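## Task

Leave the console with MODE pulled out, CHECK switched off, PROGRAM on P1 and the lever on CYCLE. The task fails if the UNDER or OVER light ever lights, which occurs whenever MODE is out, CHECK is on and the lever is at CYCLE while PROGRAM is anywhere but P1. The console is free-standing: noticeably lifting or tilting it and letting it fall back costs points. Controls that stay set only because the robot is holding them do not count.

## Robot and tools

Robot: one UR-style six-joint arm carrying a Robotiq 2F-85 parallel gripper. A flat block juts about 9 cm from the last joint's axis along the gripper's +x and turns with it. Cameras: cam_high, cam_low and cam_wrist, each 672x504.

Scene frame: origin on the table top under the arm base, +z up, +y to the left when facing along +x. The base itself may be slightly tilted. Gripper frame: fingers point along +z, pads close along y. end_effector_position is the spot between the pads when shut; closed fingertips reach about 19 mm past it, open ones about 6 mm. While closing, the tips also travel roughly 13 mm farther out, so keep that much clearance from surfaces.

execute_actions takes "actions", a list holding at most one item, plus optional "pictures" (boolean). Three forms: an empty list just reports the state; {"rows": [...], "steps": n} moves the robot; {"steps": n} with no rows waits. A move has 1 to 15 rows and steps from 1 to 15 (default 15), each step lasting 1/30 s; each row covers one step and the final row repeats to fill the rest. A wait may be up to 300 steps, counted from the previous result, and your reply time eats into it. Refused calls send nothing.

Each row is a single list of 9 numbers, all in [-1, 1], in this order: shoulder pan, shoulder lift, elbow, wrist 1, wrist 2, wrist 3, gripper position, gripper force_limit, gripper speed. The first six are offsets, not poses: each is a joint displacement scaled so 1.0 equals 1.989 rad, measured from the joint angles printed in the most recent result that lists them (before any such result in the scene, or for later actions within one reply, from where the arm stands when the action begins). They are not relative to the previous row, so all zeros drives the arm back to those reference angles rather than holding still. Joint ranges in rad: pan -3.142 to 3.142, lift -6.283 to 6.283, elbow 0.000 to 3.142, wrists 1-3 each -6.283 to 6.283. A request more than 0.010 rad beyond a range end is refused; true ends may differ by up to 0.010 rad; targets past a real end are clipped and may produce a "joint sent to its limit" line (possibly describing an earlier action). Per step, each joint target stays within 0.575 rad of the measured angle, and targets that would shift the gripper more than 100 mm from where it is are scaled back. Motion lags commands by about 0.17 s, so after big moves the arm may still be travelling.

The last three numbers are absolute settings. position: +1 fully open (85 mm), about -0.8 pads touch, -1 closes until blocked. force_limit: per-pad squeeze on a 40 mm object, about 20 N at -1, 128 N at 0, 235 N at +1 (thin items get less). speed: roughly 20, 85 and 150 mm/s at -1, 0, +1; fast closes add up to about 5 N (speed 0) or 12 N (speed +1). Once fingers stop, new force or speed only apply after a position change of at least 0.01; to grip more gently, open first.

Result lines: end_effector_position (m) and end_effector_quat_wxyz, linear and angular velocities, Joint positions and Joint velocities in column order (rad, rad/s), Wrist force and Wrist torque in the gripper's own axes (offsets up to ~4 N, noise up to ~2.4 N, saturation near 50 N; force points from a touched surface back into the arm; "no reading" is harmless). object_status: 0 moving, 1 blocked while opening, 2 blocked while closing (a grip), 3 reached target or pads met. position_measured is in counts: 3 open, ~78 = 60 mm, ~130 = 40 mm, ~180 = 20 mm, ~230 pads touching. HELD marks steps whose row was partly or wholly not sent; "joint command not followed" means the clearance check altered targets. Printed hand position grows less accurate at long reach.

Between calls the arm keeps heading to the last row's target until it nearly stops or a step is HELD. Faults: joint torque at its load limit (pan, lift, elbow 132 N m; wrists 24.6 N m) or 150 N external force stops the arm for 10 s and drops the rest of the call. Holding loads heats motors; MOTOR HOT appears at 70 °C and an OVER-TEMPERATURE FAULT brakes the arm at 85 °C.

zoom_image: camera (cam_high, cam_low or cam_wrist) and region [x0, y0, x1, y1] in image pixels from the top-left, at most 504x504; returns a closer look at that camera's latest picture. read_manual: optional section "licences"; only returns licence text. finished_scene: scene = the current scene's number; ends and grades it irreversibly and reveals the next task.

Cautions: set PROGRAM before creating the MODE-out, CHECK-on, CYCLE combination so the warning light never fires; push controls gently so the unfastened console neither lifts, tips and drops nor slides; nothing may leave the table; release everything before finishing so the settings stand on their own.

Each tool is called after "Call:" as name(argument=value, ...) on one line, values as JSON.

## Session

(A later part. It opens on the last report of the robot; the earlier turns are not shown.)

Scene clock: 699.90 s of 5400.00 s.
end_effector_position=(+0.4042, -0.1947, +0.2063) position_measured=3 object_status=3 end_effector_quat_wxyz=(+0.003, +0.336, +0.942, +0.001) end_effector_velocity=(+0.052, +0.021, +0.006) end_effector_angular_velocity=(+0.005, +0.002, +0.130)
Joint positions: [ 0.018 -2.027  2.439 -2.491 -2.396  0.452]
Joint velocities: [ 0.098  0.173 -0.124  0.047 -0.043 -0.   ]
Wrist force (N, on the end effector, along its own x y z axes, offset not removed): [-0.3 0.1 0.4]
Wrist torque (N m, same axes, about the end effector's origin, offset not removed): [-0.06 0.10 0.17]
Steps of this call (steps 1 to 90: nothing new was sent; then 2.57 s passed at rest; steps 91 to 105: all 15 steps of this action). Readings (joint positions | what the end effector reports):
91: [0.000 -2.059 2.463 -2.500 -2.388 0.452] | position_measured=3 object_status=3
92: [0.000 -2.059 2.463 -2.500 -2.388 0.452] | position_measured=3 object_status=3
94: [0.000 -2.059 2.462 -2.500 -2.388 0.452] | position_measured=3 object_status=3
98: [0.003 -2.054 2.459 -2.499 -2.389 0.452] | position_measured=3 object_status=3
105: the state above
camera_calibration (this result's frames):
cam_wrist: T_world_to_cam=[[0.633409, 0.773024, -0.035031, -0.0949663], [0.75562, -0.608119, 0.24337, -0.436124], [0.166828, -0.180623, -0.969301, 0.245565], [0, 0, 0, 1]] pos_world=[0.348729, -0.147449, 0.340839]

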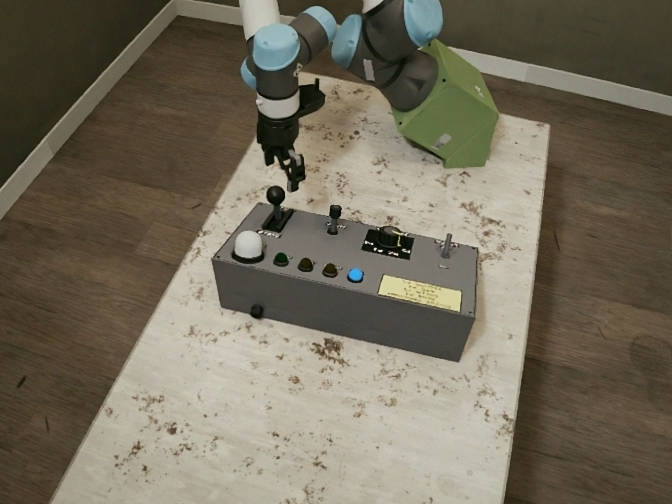

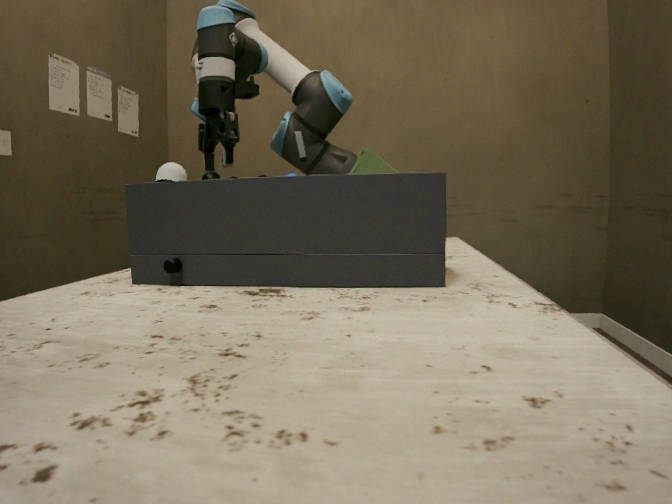

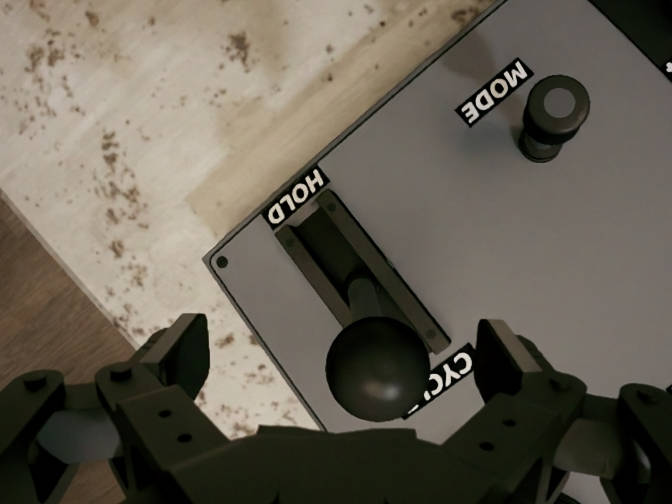

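Target [0.041,-1.986,2.411,-2.480,-2.406] minus descent; from current:

Call:
execute_actions(actions=[{"rows": [[-0.061, 0.108, 0.01, -0.184, 0.023, 0, 1, -0.6, 0]], "steps": 15}])

Scene clock: 702.63 s of 5400.00 s.
end_effector_position=(+0.4318, -0.1904, +0.1440) position_measured=3 object_status=3 end_effector_quat_wxyz=(+0.011, +0.409, +0.913, -0.008) end_effector_velocity=(+0.007, -0.007, -0.011) end_effector_angular_velocity=(-0.019, -0.028, -0.067)
Joint positions: [-0.099 -1.817  2.458 -2.843 -2.351  0.452]
Joint velocities: [-0.031  0.039  0.009 -0.118  0.01   0.   ]
Wrist force (N, on the end effector, along its own x y z axes, offset not removed): [0.5 0.6 0.1]
Wrist torque (N m, same axes, about the end effector's origin, offset not removed): [0.10 0.04 0.15]
Steps of this call (steps 1 to 30: the robot went on to your last target; steps 31 to 67: nothing new was sent; steps 68 to 82: all 15 steps of this action). Readings (joint positions | what the end effector reports):
68: [0.040 -1.986 2.411 -2.481 -2.405 0.452] | position_measured=3 object_status=3
69: [0.032 -1.977 2.418 -2.490 -2.398 0.452] | position_measured=3 object_status=3
71: [-0.016 -1.922 2.435 -2.559 -2.378 0.452] | position_measured=3 object_status=3
75: [-0.076 -1.847 2.452 -2.753 -2.359 0.452] | position_measured=3 object_status=3
82: the state above
camera_calibration (this result's frames):
cam_wrist: T_world_to_cam=[[0.747113, 0.663268, -0.0435642, -0.186766], [0.648939, -0.713647, 0.263793, -0.416171], [0.143876, -0.225354, -0.963595, 0.181963], [0, 0, 0, 1]] pos_world=[0.383425, -0.132117, 0.276986]

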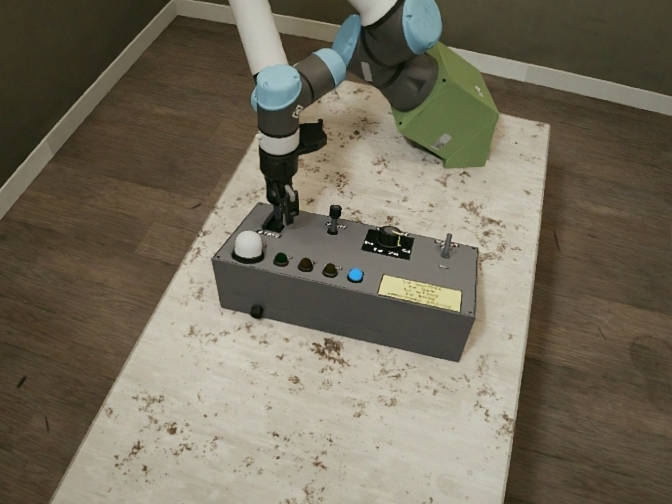

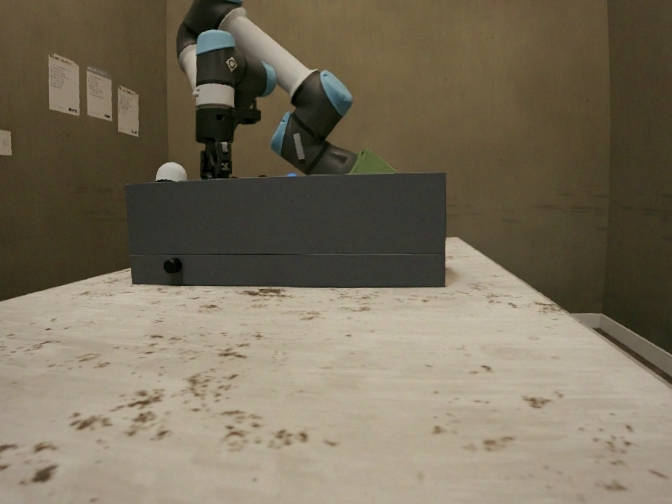

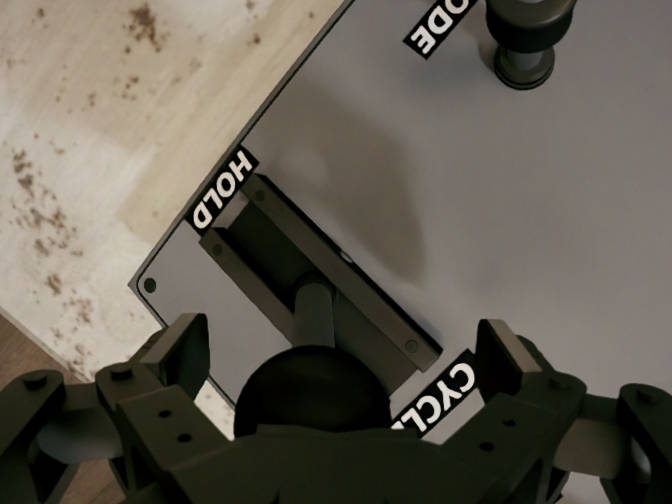

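Ball between fingers. Close.

Call:
execute_actions(actions=[{"rows": [[0, 0, 0, 0, 0, 0, -1, -0.5, -0.5]], "steps": 15}], pictures=false)

Call:
execute_actions(actions=[{"steps": 25}])

Scene clock: 705.40 s of 5400.00 s.
end_effector_position=(+0.4318, -0.1904, +0.1440) position_measured=60 object_status=0 end_effector_quat_wxyz=(+0.011, +0.409, +0.913, -0.008) end_effector_velocity=(-0.000, +0.000, +0.000) end_effector_angular_velocity=(+0.000, +0.000, +0.000)
Joint positions: [-0.1   -1.817  2.458 -2.844 -2.351  0.452]
Joint velocities: [ 0.001 -0.001 -0.     0.003 -0.     0.001]
Wrist force (N, on the end effector, along its own x y z axes, offset not removed): [3.6 3.8 2.0]
Wrist torque (N m, same axes, about the end effector's origin, offset not removed): [0.66 -0.41 -0.09]
Steps of this call (steps 1 to 30: the robot went on to your last target; steps 31 to 68: nothing new was sent; steps 69 to 83: all 15 steps of this action). Readings (joint positions | what the end effector reports):
69: [-0.103 -1.812 2.459 -2.857 -2.350 0.452] | position_measured=3 object_status=0
70: [-0.103 -1.813 2.459 -2.855 -2.350 0.452] | position_measured=4 object_status=0
72: [-0.101 -1.815 2.459 -2.850 -2.350 0.452] | position_measured=10 object_status=0
76: [-0.100 -1.816 2.459 -2.846 -2.351 0.452] | position_measured=28 object_status=0
83: the state above

Scene clock: 715.83 s of 5400.00 s.
end_effector_position=(+0.4294, -0.1977, +0.1449) position_measured=139 object_status=2 end_effector_quat_wxyz=(+0.012, +0.410, +0.912, -0.020) end_effector_velocity=(-0.000, +0.000, +0.000) end_effector_angular_velocity=(+0.000, +0.000, +0.002)
Joint positions: [-0.1   -1.819  2.458 -2.844 -2.377  0.452]
Joint velocities: [ 0.001  0.001  0.     0.    -0.    -0.001]
Wrist force (N, on the end effector, along its own x y z axes, offset not removed): [-0.7 -21.8 -8.8]
Wrist torque (N m, same axes, about the end effector's origin, offset not removed): [-0.90 -0.26 -0.08]
FORCE FAULT: contact force on the arm reached its limit, and the arm stopped for 10 seconds. The contact can be on any part of the arm, not only on its tool. The arm's remaining commands of this call were not run. The arm holds still and accepts commands again. Move the arm away from the contact; if what it grips holds it there, let go first. Pushing or pulling that hard again can fault the arm again.
The stop began at step 13 of this call (marked STOPPED below). From that step on the arm followed nothing that you had sent. Nothing is kept back now, and the robot has no last target.
Steps of this call (steps 1 to 12: the robot went on to your last target; steps 13 to 313: the stop). Readings (joint positions | what the end effector reports):
1: [-0.100 -1.817 2.458 -2.844 -2.351 0.452] | position_measured=65 object_status=0
2: [-0.099 -1.817 2.458 -2.844 -2.351 0.452] | position_measured=69 object_status=0
4: [-0.099 -1.817 2.458 -2.844 -2.351 0.452] | position_measured=79 object_status=0
8: [-0.099 -1.817 2.458 -2.843 -2.352 0.452] | position_measured=97 object_status=0
13: [-0.100 -1.818 2.458 -2.844 -2.357 0.452] | position_measured=117 object_status=0 STOPPED
313: the state above
camera_calibration (this result's frames):
cam_wrist: T_world_to_cam=[[0.748794, 0.659547, -0.0656185, -0.178329], [0.648773, -0.70908, 0.276222, -0.420862], [0.135653, -0.249405, -0.958851, 0.179591], [0, 0, 0, 1]] pos_world=[0.382213, -0.136018, 0.276751]

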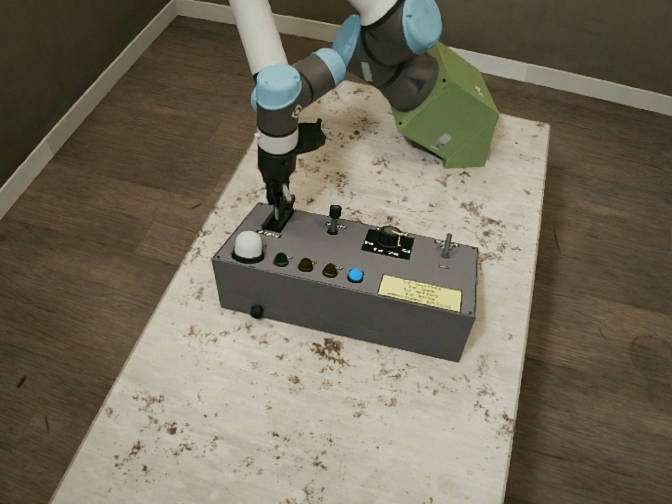

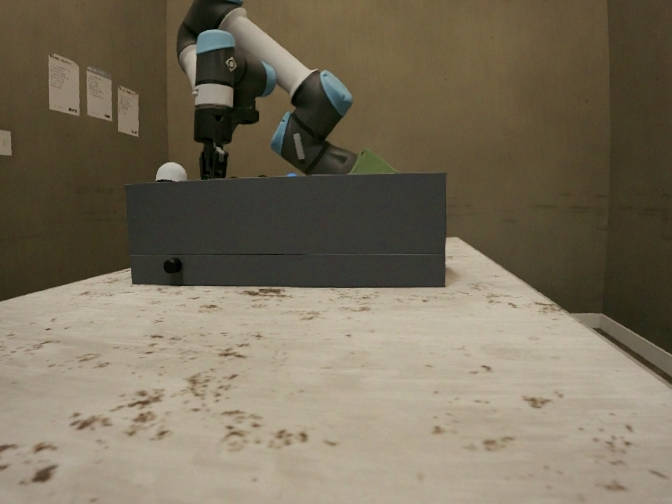

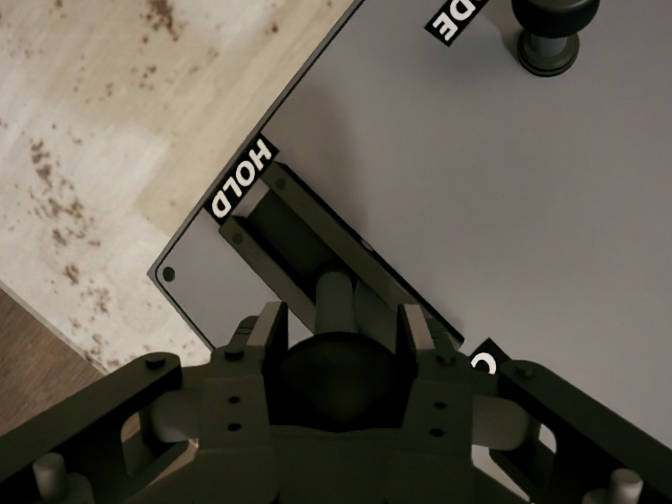

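Gripped. Pull +x 0.03.

Call:
execute_actions(actions=[{"rows": [[0.019, 0.037, -0.039, 0.015, -0.012, 0, -1, -0.5, -0.5]], "steps": 15}])

Scene clock: 727.40 s of 5400.00 s.
end_effector_position=(+0.4354, -0.1988, +0.1455) position_measured=140 object_status=2 end_effector_quat_wxyz=(+0.013, +0.406, +0.914, -0.025) end_effector_velocity=(-0.000, +0.000, -0.000) end_effector_angular_velocity=(+0.000, +0.000, +0.002)
Joint positions: [-0.09  -1.804  2.441 -2.837 -2.391  0.452]
Joint velocities: [ 0.    -0.     0.     0.    -0.    -0.002]
Wrist force (N, on the end effector, along its own x y z axes, offset not removed): [10.5 -31.7 4.3]
Wrist torque (N m, same axes, about the end effector's origin, offset not removed): [-1.05 -0.47 0.18]
FORCE FAULT: contact force on the arm reached its limit, and the arm stopped for 10 seconds. The contact can be on any part of the arm, not only on its tool. The arm's remaining commands of this call were not run. The arm holds still and accepts commands again. Move the arm away from the contact; if what it grips holds it there, let go first. Pushing or pulling that hard again can fault the arm again.
The stop began at step 47 of this call (marked STOPPED below). From that step on the arm followed nothing that you had sent. 12 steps, steps kept back included, did not run and will not run. Nothing is kept back now, and the robot has no last target.
Steps of this call (steps 1 to 43: nothing new was sent; steps 44 to 46: the first 3 steps of this action; steps 47 to 347: the stop). Readings (joint positions | what the end effector reports):
44: [-0.099 -1.819 2.458 -2.844 -2.377 0.452] | position_measured=139 object_status=2
45: [-0.094 -1.811 2.450 -2.839 -2.382 0.452] | position_measured=139 object_status=2
47: [-0.090 -1.804 2.441 -2.837 -2.389 0.452] | position_measured=140 object_status=2 STOPPED
51: [-0.090 -1.804 2.441 -2.837 -2.391 0.452] | position_measured=140 object_status=2
347: the state above
camera_calibration (this result's frames):
cam_wrist: T_world_to_cam=[[0.742408, 0.665972, -0.0728799, -0.176985], [0.656031, -0.700614, 0.280649, -0.427814], [0.135844, -0.256167, -0.95704, 0.177382], [0, 0, 0, 1]] pos_world=[0.387958, -0.136426, 0.276929]

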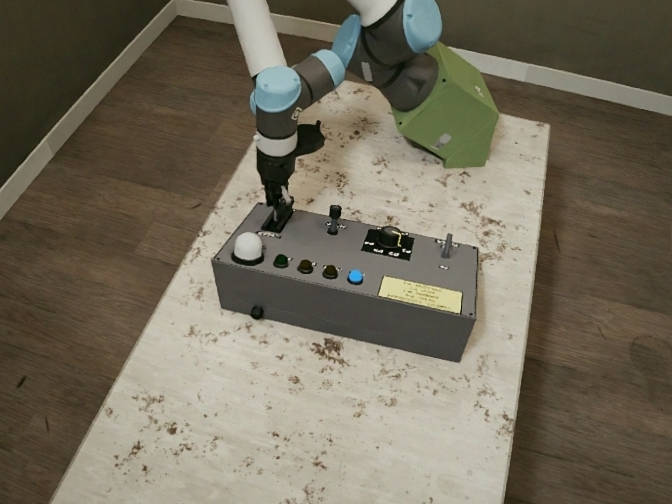

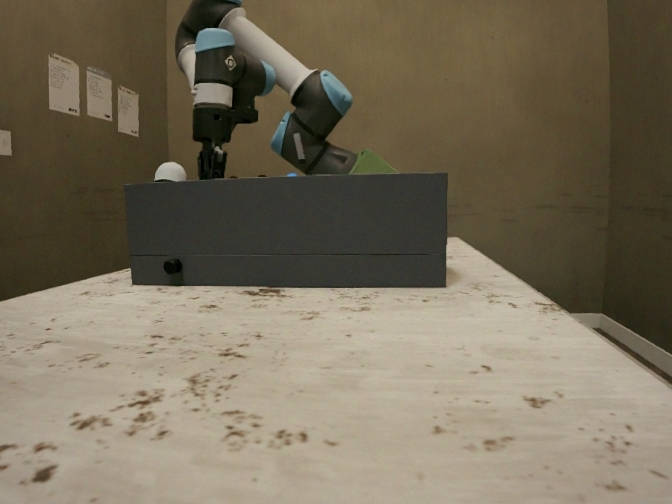

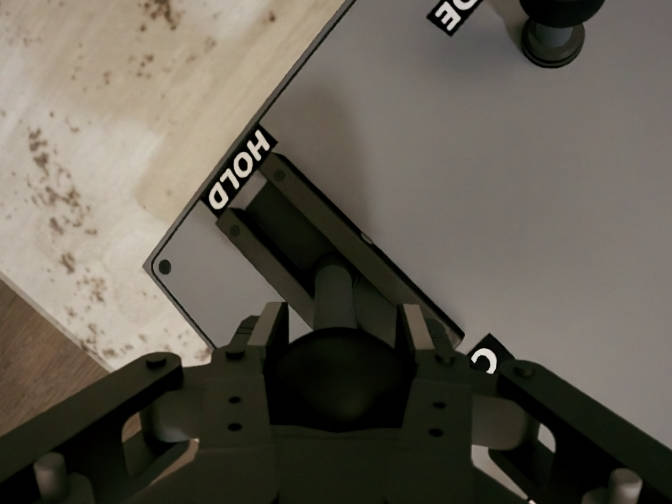

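Call:
execute_actions(actions=[{"rows": [[-0.008, -0.015, 0.016, -0.006, 0.005, 0, -1, -0.5, -0.5]], "steps": 15}])

Scene clock: 730.97 s of 5400.00 s.
end_effector_position=(+0.4228, -0.2000, +0.1451) position_measured=140 object_status=2 end_effector_quat_wxyz=(+0.012, +0.413, +0.910, -0.024) end_effector_velocity=(-0.002, -0.000, -0.000) end_effector_angular_velocity=(+0.000, +0.000, -0.003)
Joint positions: [-0.106 -1.833  2.473 -2.849 -2.381  0.452]
Joint velocities: [-0.003 -0.005  0.006 -0.002  0.002  0.   ]
Wrist force (N, on the end effector, along its own x y z axes, offset not removed): [11.4 25.8 5.6]
Wrist torque (N m, same axes, about the end effector's origin, offset not removed): [0.17 -0.74 0.09]
Steps of this call (steps 1 to 90: nothing new was sent; then 0.07 s passed at rest; steps 91 to 105: all 15 steps of this action). Readings (joint positions | what the end effector reports):
91: [-0.091 -1.805 2.442 -2.837 -2.390 0.452] | position_measured=140 object_status=2
92: [-0.093 -1.809 2.447 -2.839 -2.388 0.452] | position_measured=140 object_status=2
94: [-0.099 -1.819 2.458 -2.843 -2.385 0.452] | position_measured=140 object_status=2
98: [-0.104 -1.829 2.468 -2.847 -2.382 0.452] | position_measured=140 object_status=2
105: the state above
camera_calibration (this result's frames):
cam_wrist: T_world_to_cam=[[0.752685, 0.65435, -0.0727413, -0.173464], [0.645277, -0.711255, 0.278809, -0.417606], [0.130701, -0.256793, -0.957588, 0.180546], [0, 0, 0, 1]] pos_world=[0.376438, -0.137156, 0.276703]

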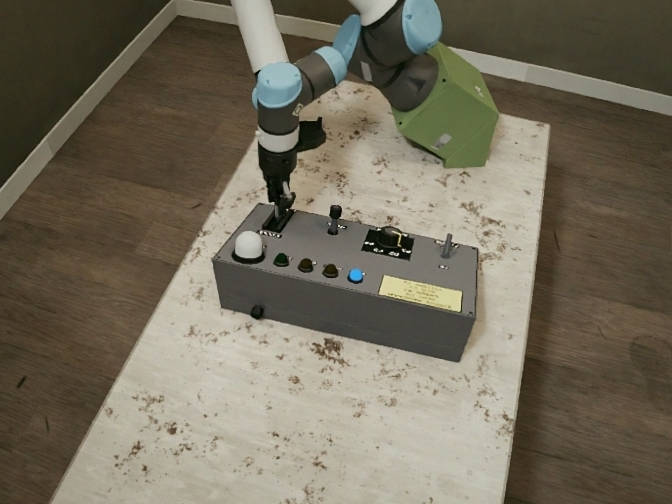

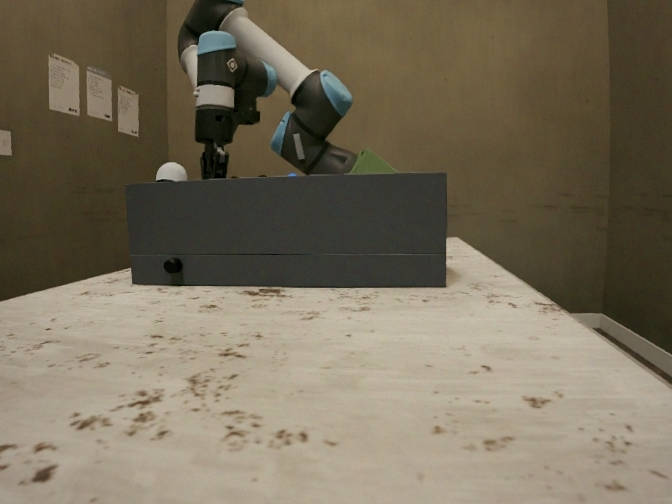

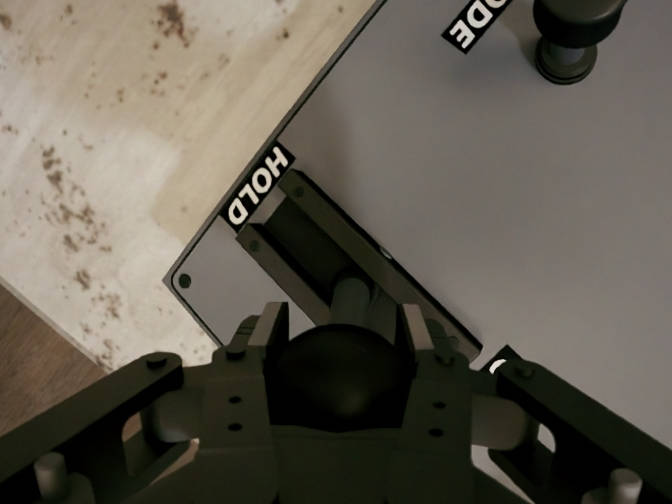

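Call:
execute_actions(actions=[{"rows": [[0.007, 0.0135, -0.0145, 0.0055, -0.0045, 0, -1, -0.5, -0.5]], "steps": 15}], pictures=false)

Call:
execute_actions(actions=[{"rows": [[0, 0, 0, 0, 0, 0, 1, -0.5, 0]], "steps": 15}], pictures=false)

Call:
execute_actions(actions=[{"rows": [[0.061, -0.087, -0.024, 0.19, -0.028, 0, 1, -0.5, 0]], "steps": 15}])

Scene clock: 735.43 s of 5400.00 s.
end_effector_position=(+0.4341, -0.1991, +0.1454) position_measured=140 object_status=2 end_effector_quat_wxyz=(+0.013, +0.406, +0.913, -0.025) end_effector_velocity=(+0.003, +0.001, +0.000) end_effector_angular_velocity=(+0.002, -0.002, +0.004)
Joint positions: [-0.092 -1.807  2.444 -2.838 -2.39   0.452]
Joint velocities: [ 0.004  0.006 -0.006  0.002  0.    -0.001]
Wrist force (N, on the end effector, along its own x y z axes, offset not removed): [32.2 -50.0 -33.7]
Wrist torque (N m, same axes, about the end effector's origin, offset not removed): [0.21 -0.83 0.09]
Steps of this call (steps 1 to 15: the robot went on to your last target; steps 16 to 90: nothing new was sent; then 0.97 s passed at rest; steps 91 to 105: all 15 steps of this action). Readings (joint positions | what the end effector reports):
91: [-0.106 -1.833 2.473 -2.849 -2.381 0.452] | position_measured=140 object_status=2
92: [-0.104 -1.829 2.469 -2.847 -2.383 0.452] | position_measured=140 object_status=2
94: [-0.099 -1.820 2.459 -2.843 -2.386 0.452] | position_measured=140 object_status=2
98: [-0.094 -1.811 2.448 -2.839 -2.389 0.452] | position_measured=140 object_status=2
105: the state above

Scene clock: 735.93 s of 5400.00 s.
end_effector_position=(+0.4342, -0.1991, +0.1455) position_measured=48 object_status=0 end_effector_quat_wxyz=(+0.013, +0.406, +0.913, -0.025) end_effector_velocity=(-0.001, +0.000, +0.000) end_effector_angular_velocity=(-0.000, +0.000, +0.001)
Joint positions: [-0.092 -1.807  2.444 -2.838 -2.39   0.452]
Joint velocities: [-0.    -0.001  0.001 -0.    -0.    -0.001]
Wrist force (N, on the end effector, along its own x y z axes, offset not removed): [-2.3 -0.2 0.3]
Wrist torque (N m, same axes, about the end effector's origin, offset not removed): [-0.05 0.55 0.08]
Steps of this call (steps 1 to 15: all 15 steps of this action). Readings (joint positions | what the end effector reports):
1: [-0.092 -1.807 2.444 -2.838 -2.390 0.452] | position_measured=140 object_status=0
2: [-0.092 -1.807 2.444 -2.838 -2.390 0.452] | position_measured=140 object_status=0
4: [-0.092 -1.807 2.444 -2.838 -2.389 0.452] | position_measured=129 object_status=0
8: [-0.092 -1.807 2.444 -2.838 -2.389 0.452] | position_measured=101 object_status=0
15: the state above

Scene clock: 736.43 s of 5400.00 s.
end_effector_position=(+0.4170, -0.2039, +0.2041) position_measured=3 object_status=0 end_effector_quat_wxyz=(-0.001, +0.324, +0.946, -0.022) end_effector_velocity=(-0.012, +0.002, +0.010) end_effector_angular_velocity=(+0.008, +0.030, +0.068)
Joint positions: [ 0.026 -1.975  2.398 -2.474 -2.444  0.452]
Joint velocities: [ 0.025 -0.039 -0.009  0.119 -0.01  -0.001]
Wrist force (N, on the end effector, along its own x y z axes, offset not removed): [1.7 1.3 1.9]
Wrist torque (N m, same axes, about the end effector's origin, offset not removed): [0.23 -0.34 0.08]
Steps of this call (steps 1 to 15: all 15 steps of this action). Readings (joint positions | what the end effector reports):
1: [-0.091 -1.808 2.444 -2.837 -2.391 0.452] | position_measured=40 object_status=0
2: [-0.083 -1.817 2.438 -2.828 -2.398 0.452] | position_measured=33 object_status=0
4: [-0.041 -1.871 2.421 -2.759 -2.417 0.452] | position_measured=18 object_status=0
8: [0.007 -1.946 2.404 -2.565 -2.437 0.452] | position_measured=4 object_status=0
15: the state above
camera_calibration (this result's frames):
cam_wrist: T_world_to_cam=[[0.61286, 0.786017, -0.0811155, -0.0754166], [0.775873, -0.579123, 0.250277, -0.454823], [0.149746, -0.21632, -0.96477, 0.238538], [0, 0, 0, 1]] pos_world=[0.363385, -0.152519, 0.337849]

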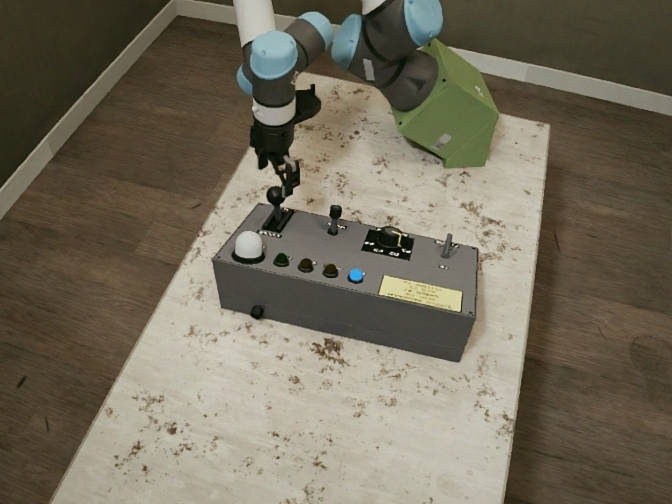

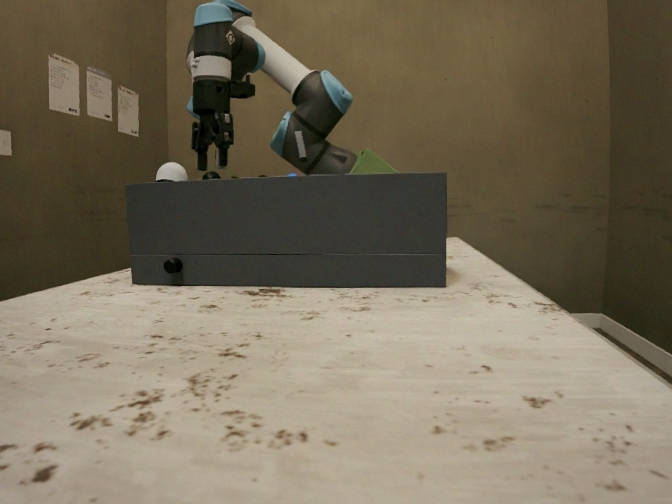

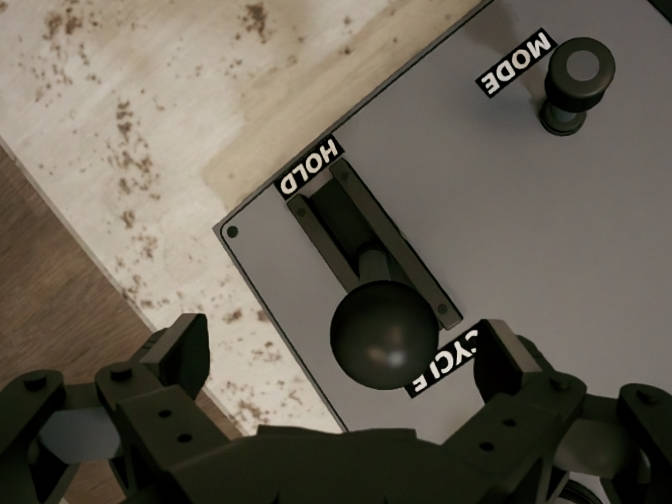

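Call:
finished_scene(scene=1)

The scene is finished: the task was done.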